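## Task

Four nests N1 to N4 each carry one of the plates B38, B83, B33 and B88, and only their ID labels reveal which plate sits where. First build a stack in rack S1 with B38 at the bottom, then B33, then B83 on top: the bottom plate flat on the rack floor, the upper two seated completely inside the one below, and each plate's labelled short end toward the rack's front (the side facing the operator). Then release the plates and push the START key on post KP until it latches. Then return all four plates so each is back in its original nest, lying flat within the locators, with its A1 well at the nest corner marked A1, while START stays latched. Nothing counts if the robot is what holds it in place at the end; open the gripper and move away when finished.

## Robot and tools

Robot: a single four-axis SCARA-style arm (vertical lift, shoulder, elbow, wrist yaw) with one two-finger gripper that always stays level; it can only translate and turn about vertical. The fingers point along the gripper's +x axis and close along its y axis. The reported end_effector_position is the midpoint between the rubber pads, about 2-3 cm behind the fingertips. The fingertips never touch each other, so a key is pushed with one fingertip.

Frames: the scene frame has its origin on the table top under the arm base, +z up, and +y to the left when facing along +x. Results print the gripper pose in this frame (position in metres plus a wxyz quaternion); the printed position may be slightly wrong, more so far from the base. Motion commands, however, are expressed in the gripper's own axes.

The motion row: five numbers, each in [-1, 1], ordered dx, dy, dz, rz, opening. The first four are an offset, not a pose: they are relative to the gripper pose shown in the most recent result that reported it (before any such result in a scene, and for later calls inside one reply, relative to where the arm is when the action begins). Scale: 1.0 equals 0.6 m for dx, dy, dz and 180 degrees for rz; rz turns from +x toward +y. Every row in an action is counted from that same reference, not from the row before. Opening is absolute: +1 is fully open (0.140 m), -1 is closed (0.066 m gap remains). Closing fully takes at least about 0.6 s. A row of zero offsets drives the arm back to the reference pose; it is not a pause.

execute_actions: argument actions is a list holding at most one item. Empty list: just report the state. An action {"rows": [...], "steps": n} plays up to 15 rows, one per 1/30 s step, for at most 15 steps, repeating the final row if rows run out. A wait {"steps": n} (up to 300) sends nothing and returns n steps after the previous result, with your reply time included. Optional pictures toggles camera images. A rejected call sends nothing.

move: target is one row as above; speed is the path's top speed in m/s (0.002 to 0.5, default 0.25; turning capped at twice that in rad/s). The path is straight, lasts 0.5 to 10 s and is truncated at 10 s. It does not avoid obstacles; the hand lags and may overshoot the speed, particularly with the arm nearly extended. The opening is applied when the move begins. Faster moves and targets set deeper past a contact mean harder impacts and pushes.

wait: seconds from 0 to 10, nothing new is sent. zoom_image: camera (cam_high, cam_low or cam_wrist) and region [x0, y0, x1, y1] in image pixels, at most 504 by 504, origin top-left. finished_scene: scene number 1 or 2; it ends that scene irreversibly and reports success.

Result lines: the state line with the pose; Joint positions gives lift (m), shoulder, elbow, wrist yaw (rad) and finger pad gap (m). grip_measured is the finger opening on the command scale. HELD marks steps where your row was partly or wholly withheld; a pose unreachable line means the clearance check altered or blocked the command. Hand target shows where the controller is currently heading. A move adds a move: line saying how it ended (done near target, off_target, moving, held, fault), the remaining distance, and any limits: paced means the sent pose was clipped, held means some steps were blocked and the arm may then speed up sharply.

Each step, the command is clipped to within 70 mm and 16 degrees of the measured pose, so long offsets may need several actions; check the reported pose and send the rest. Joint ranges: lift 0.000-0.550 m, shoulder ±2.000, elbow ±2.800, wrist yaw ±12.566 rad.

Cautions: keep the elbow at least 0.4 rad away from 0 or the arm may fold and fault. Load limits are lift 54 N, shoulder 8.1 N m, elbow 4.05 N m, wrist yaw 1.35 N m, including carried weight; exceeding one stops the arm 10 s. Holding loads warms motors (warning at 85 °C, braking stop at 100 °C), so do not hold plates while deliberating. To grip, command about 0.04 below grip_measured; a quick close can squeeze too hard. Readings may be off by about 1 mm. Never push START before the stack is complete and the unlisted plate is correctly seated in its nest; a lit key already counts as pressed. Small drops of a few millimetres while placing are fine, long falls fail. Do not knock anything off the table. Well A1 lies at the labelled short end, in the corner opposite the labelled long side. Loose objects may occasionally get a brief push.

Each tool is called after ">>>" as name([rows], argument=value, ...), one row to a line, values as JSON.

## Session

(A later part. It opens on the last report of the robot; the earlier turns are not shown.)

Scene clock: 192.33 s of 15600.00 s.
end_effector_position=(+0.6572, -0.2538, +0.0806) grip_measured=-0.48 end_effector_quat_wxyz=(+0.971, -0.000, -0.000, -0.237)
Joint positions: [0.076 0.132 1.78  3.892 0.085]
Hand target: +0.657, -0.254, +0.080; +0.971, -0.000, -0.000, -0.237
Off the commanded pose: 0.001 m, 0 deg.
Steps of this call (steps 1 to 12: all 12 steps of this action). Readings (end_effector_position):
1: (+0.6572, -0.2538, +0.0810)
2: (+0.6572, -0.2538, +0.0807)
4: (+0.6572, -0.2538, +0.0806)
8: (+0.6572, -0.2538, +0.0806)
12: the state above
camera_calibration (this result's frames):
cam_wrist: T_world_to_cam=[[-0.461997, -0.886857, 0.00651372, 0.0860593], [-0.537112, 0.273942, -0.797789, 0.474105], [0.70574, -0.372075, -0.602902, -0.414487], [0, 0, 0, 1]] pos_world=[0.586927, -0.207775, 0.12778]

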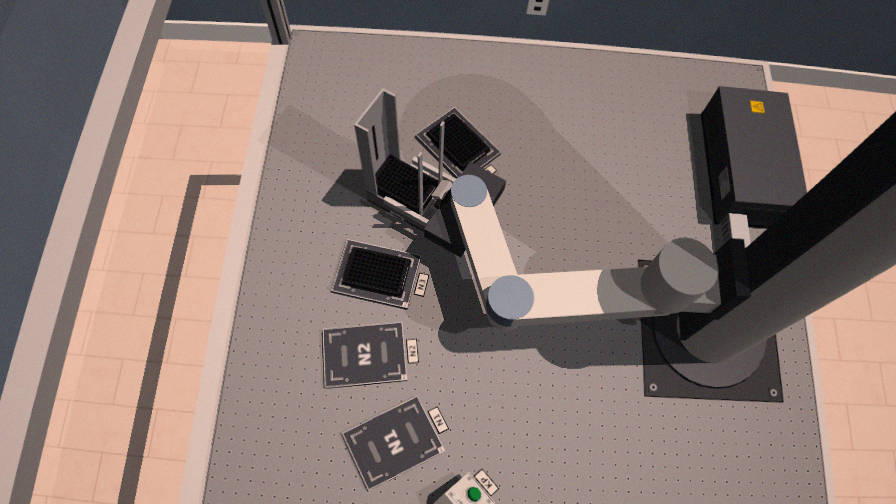

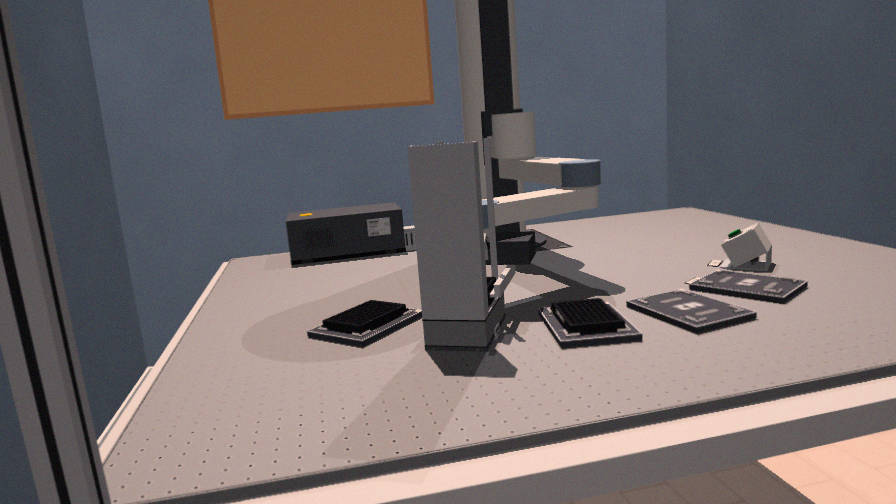

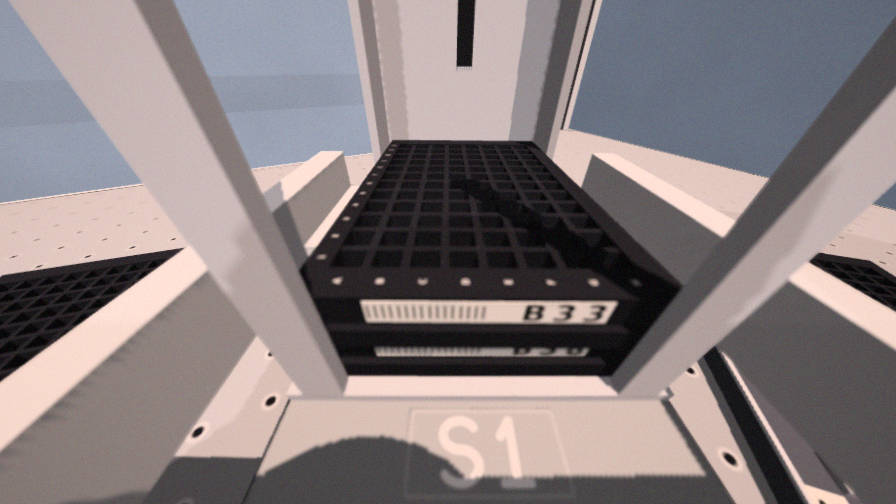

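>>> move(target=[0, 0, 0.001, 0, 0.2])

>>> move(target=[-0.2167, 0, -0.06, 0, 0.2])

>>> zoom_image(camera="cam_wrist", region=[370, 40, 550, 200])

Scene clock: 196.73 s of 15600.00 s.
end_effector_position=(+0.6572, -0.2538, +0.0811) grip_measured=+0.20 end_effector_quat_wxyz=(+0.971, -0.000, -0.000, -0.237)
Joint positions: [0.076 0.132 1.78  3.892 0.11 ]
Hand target: +0.657, -0.254, +0.081; +0.971, -0.000, -0.000, -0.237
Off the commanded pose: 0.000 m, 0 deg.
After step 90, 0.70 s passed at rest.
move: done
camera_calibration (this result's frames):
cam_wrist: T_world_to_cam=[[-0.461999, -0.886857, 0.00651372, 0.0860587], [-0.537111, 0.273943, -0.797789, 0.474533], [0.70574, -0.372076, -0.602902, -0.414166], [0, 0, 0, 1]] pos_world=[0.586929, -0.207774, 0.128315]

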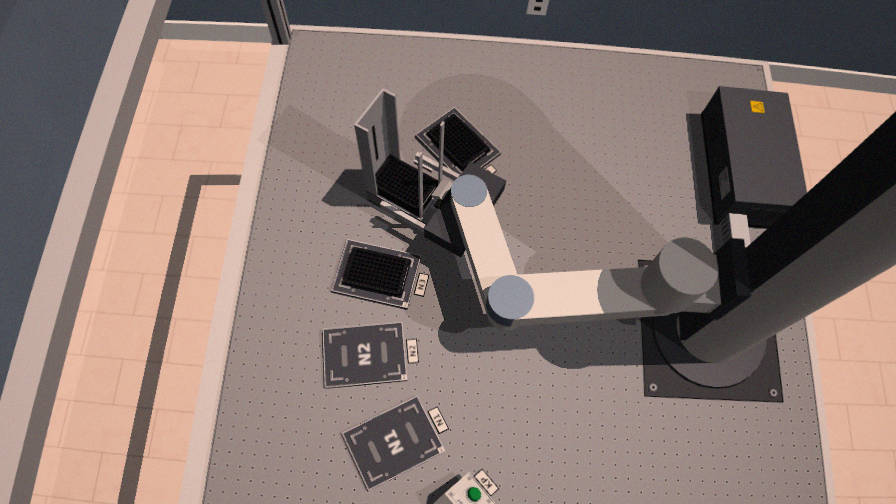

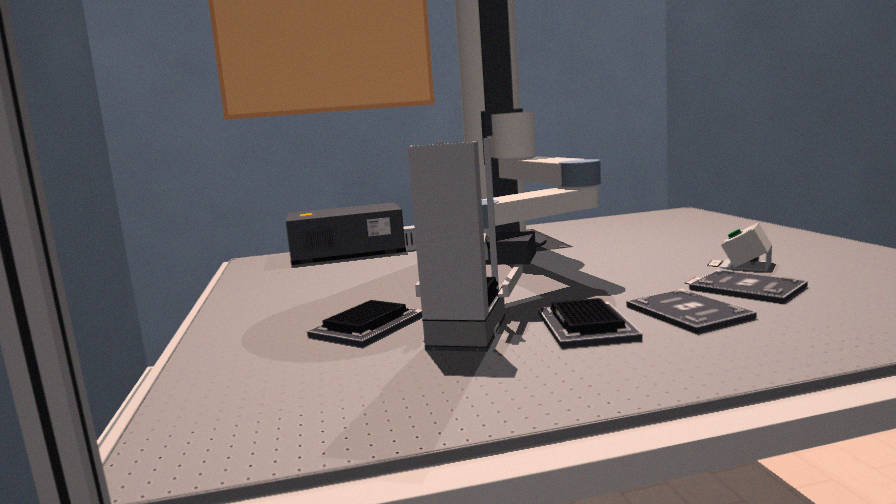

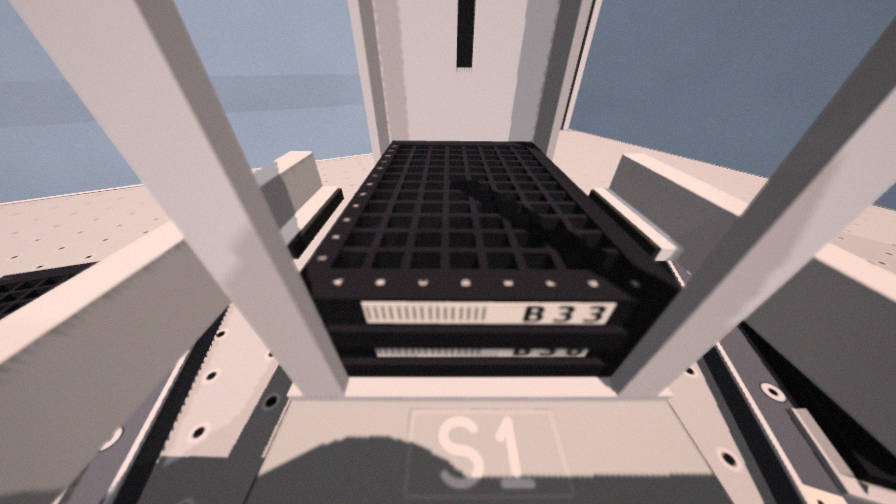

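Scene clock: 197.70 s of 15600.00 s.
end_effector_position=(+0.5417, -0.1939, +0.0450) grip_measured=+0.20 end_effector_quat_wxyz=(+0.971, -0.000, -0.000, -0.237)
Joint positions: [0.04  0.405 1.104 4.295 0.11 ]
Hand target: +0.542, -0.194, +0.045; +0.971, -0.000, -0.000, -0.237
Off the commanded pose: 0.000 m, 0 deg.
move: done
camera_calibration (this result's frames):
cam_wrist: T_world_to_cam=[[-0.462178, -0.886763, 0.00651372, 0.0862246], [-0.537056, 0.274052, -0.797789, 0.36735], [0.705665, -0.372219, -0.602902, -0.332155], [0, 0, 0, 1]] pos_world=[0.471528, -0.147846, 0.0922491]

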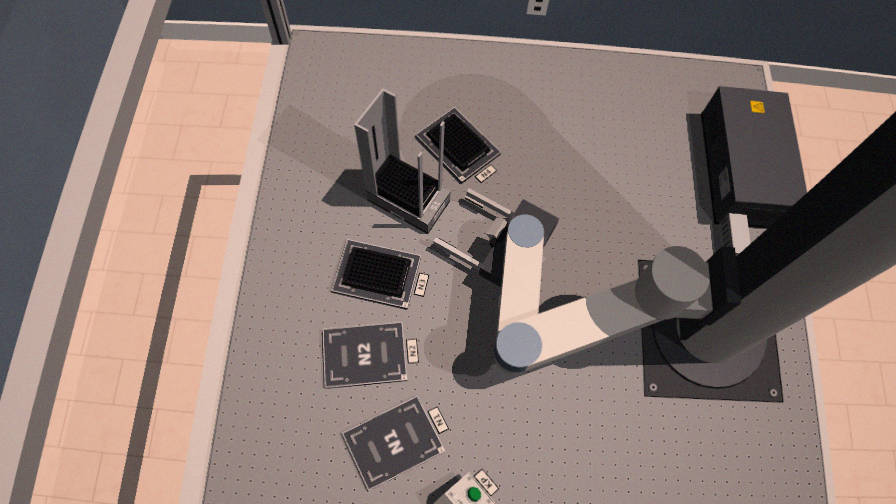

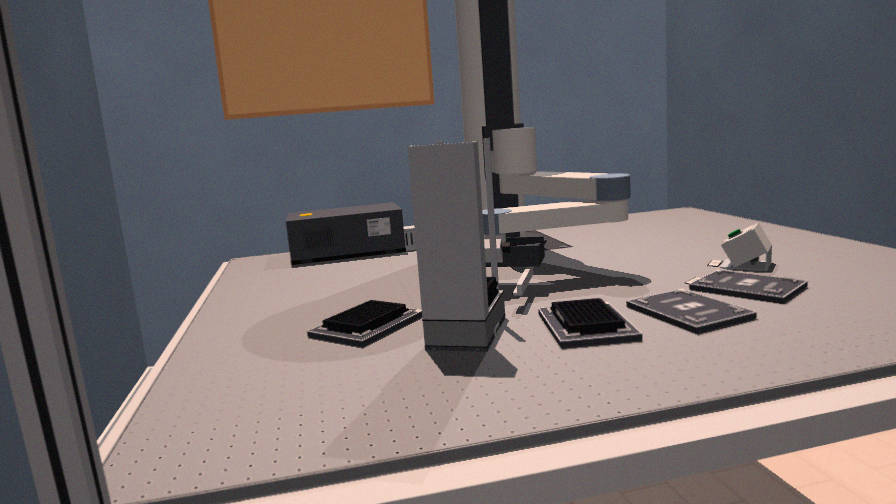

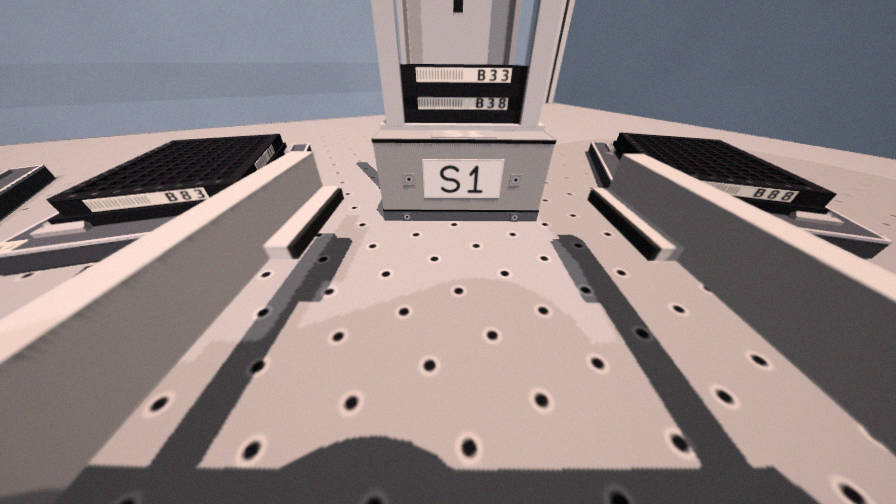

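Region (370, 40, 550, 200) of cam_wrist's 896x504 image, scaled by 2.800, with more detail than that image has.

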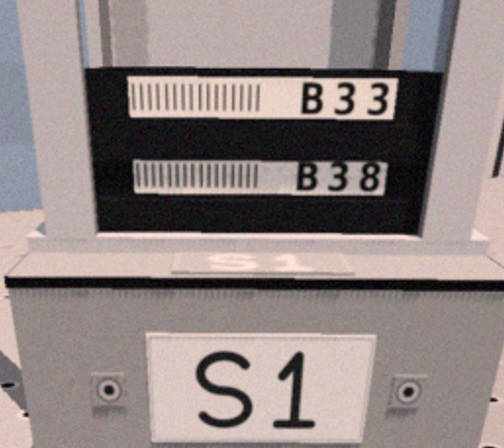

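>>> move(target=[0.16, 0.301, 0.012, 0.101, -0.05], speed=0.15)

Scene clock: 213.07 s of 15600.00 s.
end_effector_position=(+0.5856, -0.1638, +0.0469) grip_measured=-0.05 end_effector_quat_wxyz=(+0.979, -0.000, -0.000, -0.203)
Joint positions: [0.042 0.481 1.232 4.161 0.101]
Hand target: +0.586, -0.164, +0.047; +0.979, -0.000, -0.000, -0.203
Off the commanded pose: 0.151 m, 14 deg.
TORQUE FAULT: the external load on joint 3 (elbow) reached its load limit, and the arm stopped for 10 seconds. The arm's remaining commands of this call were not run. The arm holds where it stopped, with its grip as last carried out, and accepts commands again: back off and push less far. The arm stops again, at the same cost, whenever a joint's load reaches its limit.
After step 90, 1.87 s passed at rest.
move: fault
camera_calibration (this result's frames):
cam_wrist: T_world_to_cam=[[-0.398767, -0.917029, 0.00651372, 0.0911155], [-0.554974, 0.235662, -0.797789, 0.388357], [0.73006, -0.321747, -0.602902, -0.356792], [0, 0, 0, 1]] pos_world=[0.512342, -0.122762, 0.0941231]

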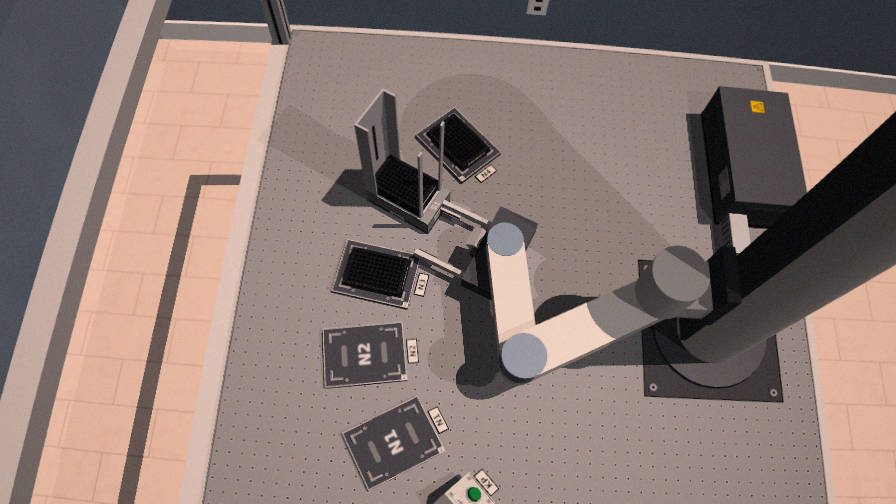

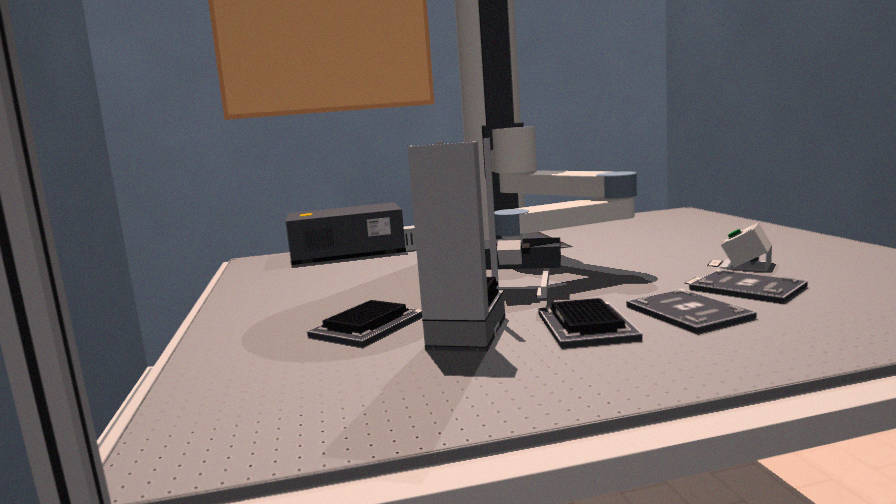

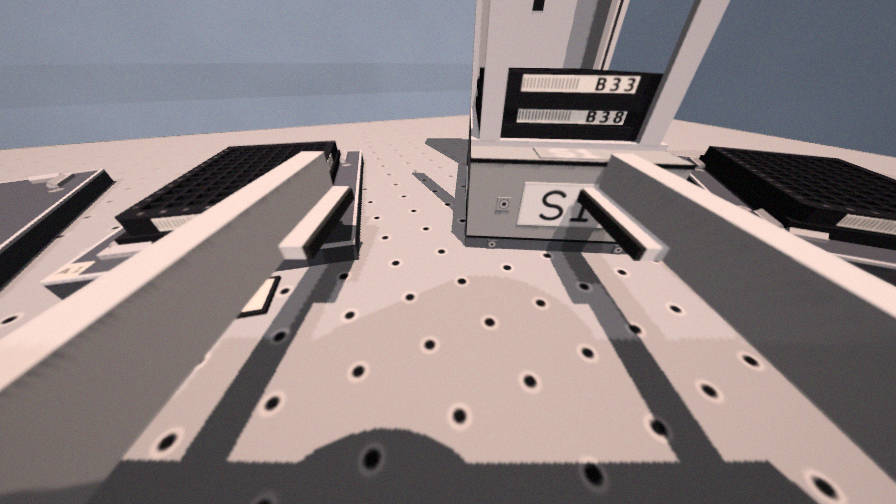

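>>> move(target=[-0.12,0,0.06,0,-0.05], speed=0.1)

Scene clock: 228.93 s of 15600.00 s.
end_effector_position=(+0.5195, -0.1352, +0.0830) grip_measured=-0.05 end_effector_quat_wxyz=(+0.979, -0.000, -0.000, -0.203)
Joint positions: [0.078 0.609 0.905 4.36  0.101]
Hand target: +0.520, -0.135, +0.083; +0.979, -0.000, -0.000, -0.203
Off the commanded pose: 0.000 m, 0 deg.
After step 90, 11.77 s passed at rest.
move: done
camera_calibration (this result's frames):
cam_wrist: T_world_to_cam=[[-0.39908, -0.916893, 0.00651372, 0.0909046], [-0.554894, 0.235852, -0.797789, 0.373689], [0.72995, -0.321996, -0.602902, -0.277563], [0, 0, 0, 1]] pos_world=[0.446243, -0.0941597, 0.13019]

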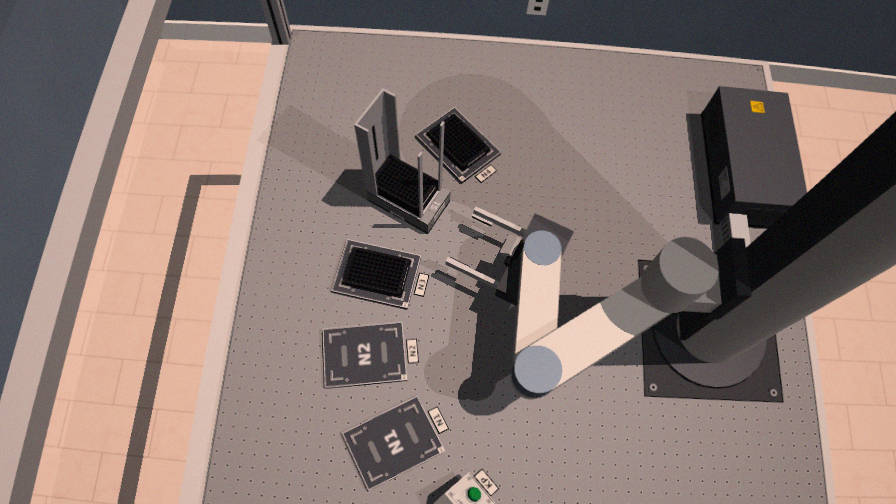

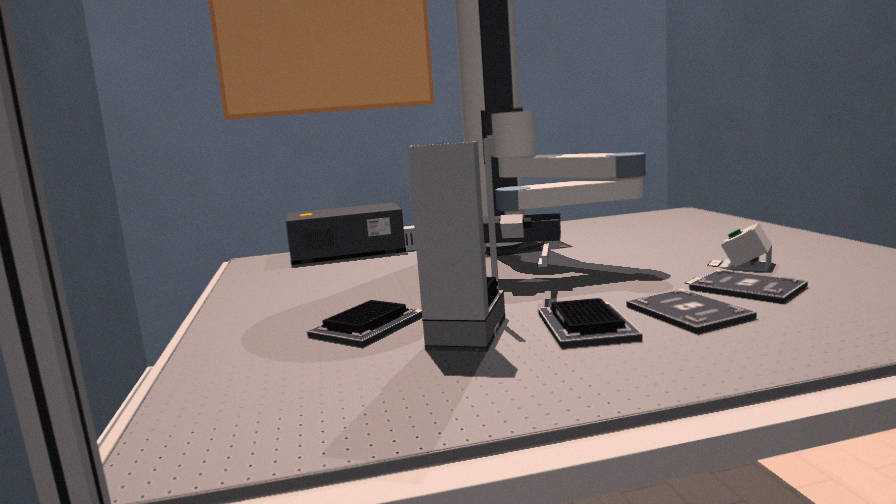

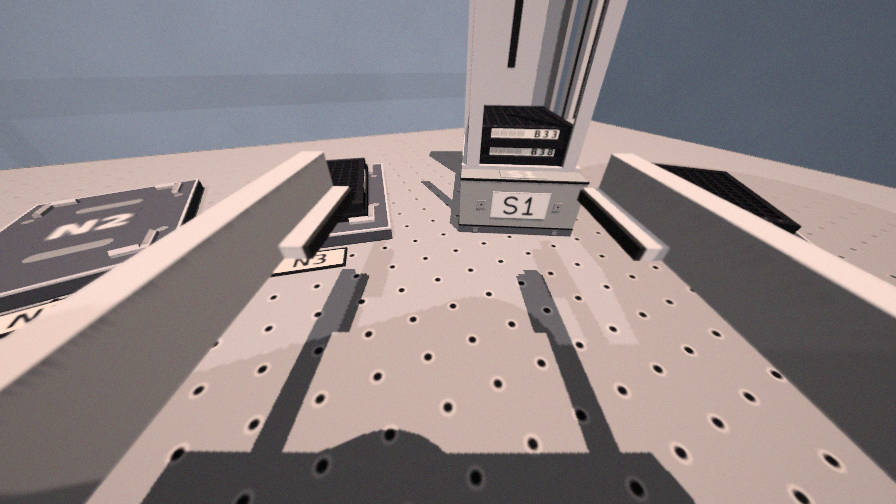

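>>> move(target=[0.03,0.16,0,0.079,-0.2])

>>> move(target=[0.23,0,-0.053,0,-0.2], speed=0.12)

Scene clock: 245.47 s of 15600.00 s.
end_effector_position=(+0.5743, -0.0541, +0.0830) grip_measured=-0.20 end_effector_quat_wxyz=(+0.997, -0.000, -0.000, -0.080)
Joint positions: [0.078 0.793 1.05  4.279 0.096]
Hand target: +0.574, -0.054, +0.083; +0.997, -0.000, -0.000, -0.081
Off the commanded pose: 0.000 m, 0 deg.
After step 90, 12.70 s passed at rest.
move: done
camera_calibration (this result's frames):
cam_wrist: T_world_to_cam=[[-0.161071, -0.986921, 0.00651372, 0.0466137], [-0.595879, 0.0919854, -0.797789, 0.400708], [0.786755, -0.132382, -0.602902, -0.313796], [0, 0, 0, 1]] pos_world=[0.493162, -0.0323962, 0.130188]

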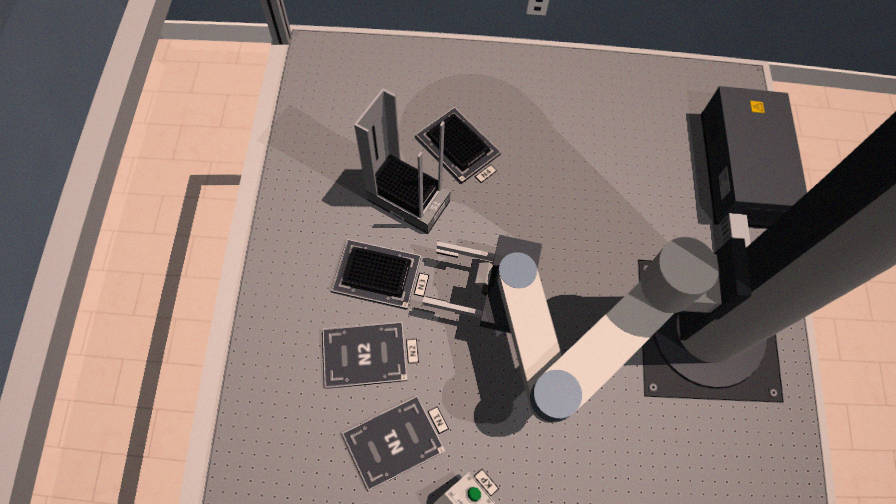

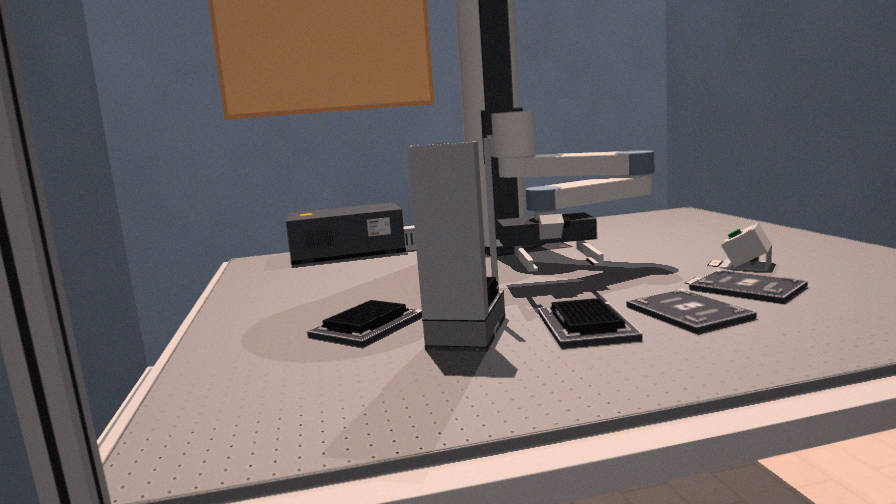

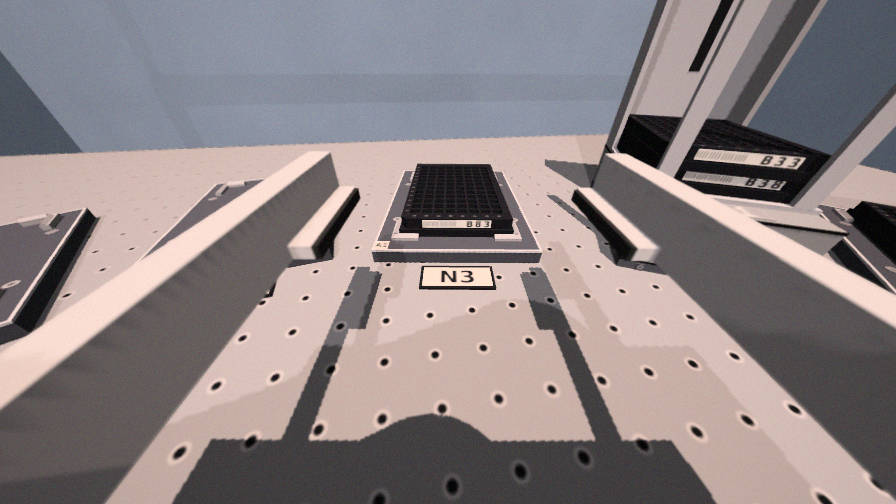

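Scene clock: 246.97 s of 15600.00 s.
end_effector_position=(+0.7105, -0.0762, +0.0512) grip_measured=-0.20 end_effector_quat_wxyz=(+0.997, -0.000, -0.000, -0.080)
Joint positions: [0.046 0.494 1.756 3.872 0.096]
Hand target: +0.710, -0.076, +0.051; +0.997, -0.000, -0.000, -0.080
Off the commanded pose: 0.000 m, 0 deg.
move: done
camera_calibration (this result's frames):
cam_wrist: T_world_to_cam=[[-0.160871, -0.986954, 0.00651372, 0.0468782], [-0.595898, 0.0918643, -0.797789, 0.458525], [0.786782, -0.132222, -0.602902, -0.44308], [0, 0, 0, 1]] pos_world=[0.629383, -0.0544405, 0.0983673]

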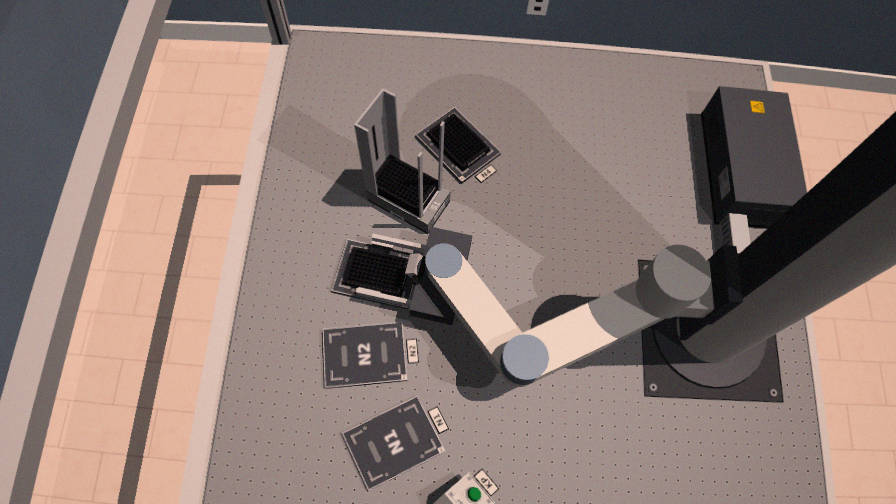

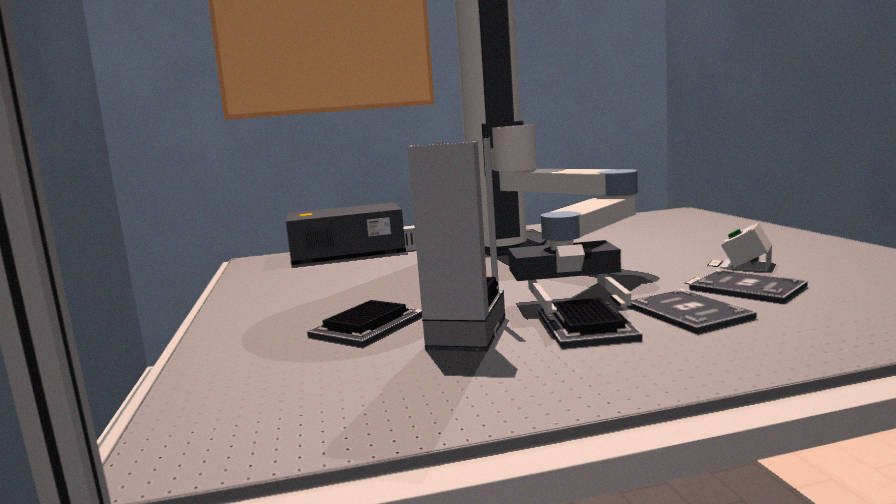

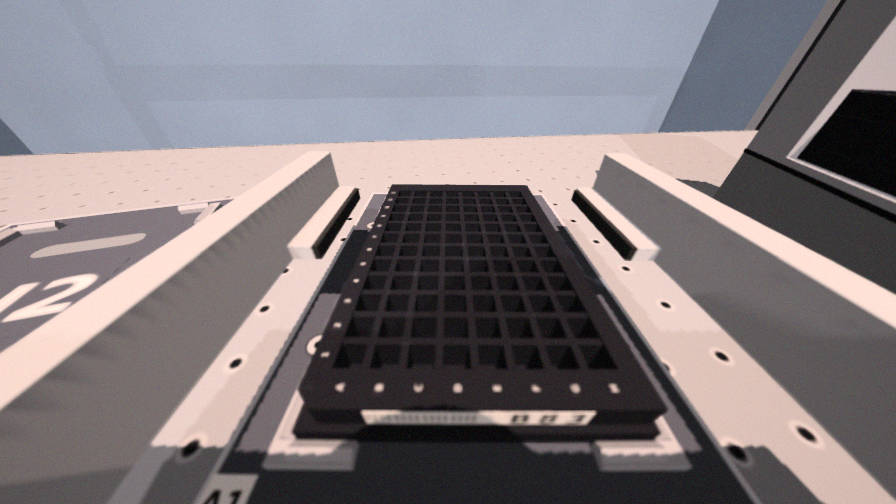

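>>> move(target=[-0.02,0,-0.037,0,-0.2], speed=0.04)

Scene clock: 251.93 s of 15600.00 s.
end_effector_position=(+0.6987, -0.0743, +0.0289) grip_measured=-0.20 end_effector_quat_wxyz=(+0.997, -0.000, -0.000, -0.080)
Joint positions: [0.024 0.526 1.685 3.912 0.096]
Hand target: +0.699, -0.074, +0.029; +0.997, -0.000, -0.000, -0.080
Off the commanded pose: 0.000 m, 0 deg.
After step 90, 1.10 s passed at rest.
move: done
camera_calibration (this result's frames):
cam_wrist: T_world_to_cam=[[-0.161171, -0.986905, 0.00651372, 0.0471381], [-0.59587, 0.0920456, -0.797789, 0.433527], [0.786742, -0.132462, -0.602902, -0.44693], [0, 0, 0, 1]] pos_world=[0.617541, -0.0525844, 0.0761005]

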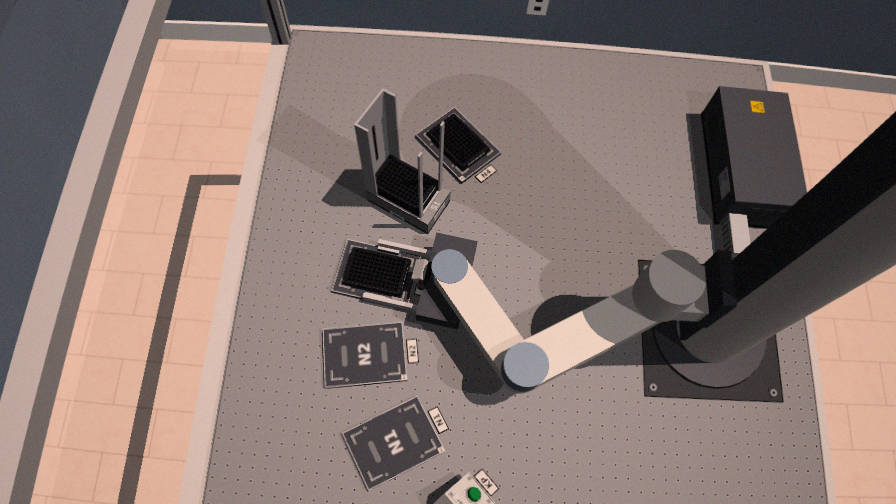

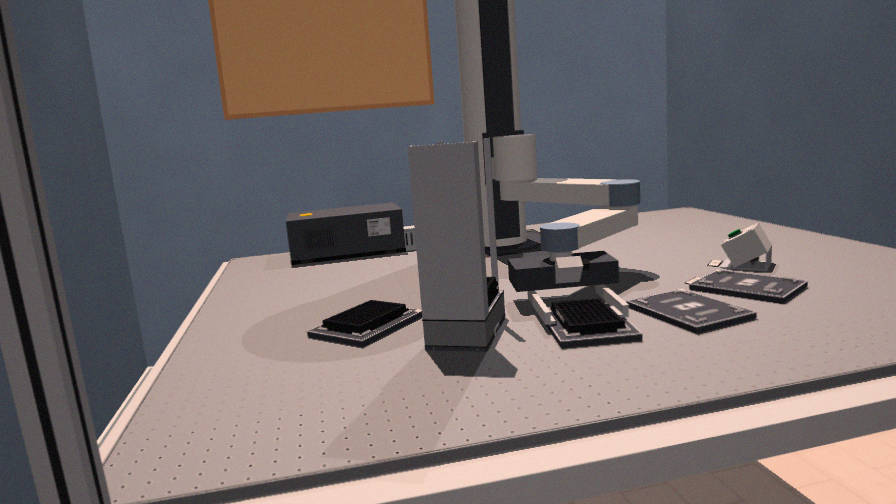

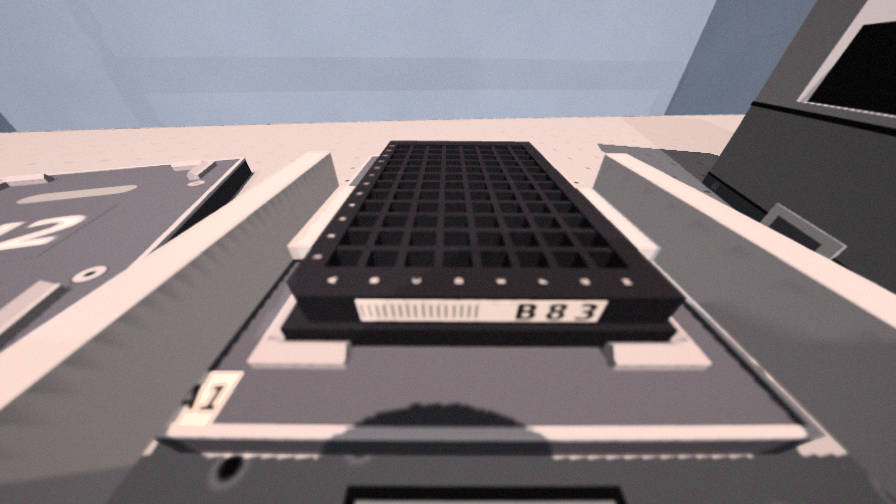

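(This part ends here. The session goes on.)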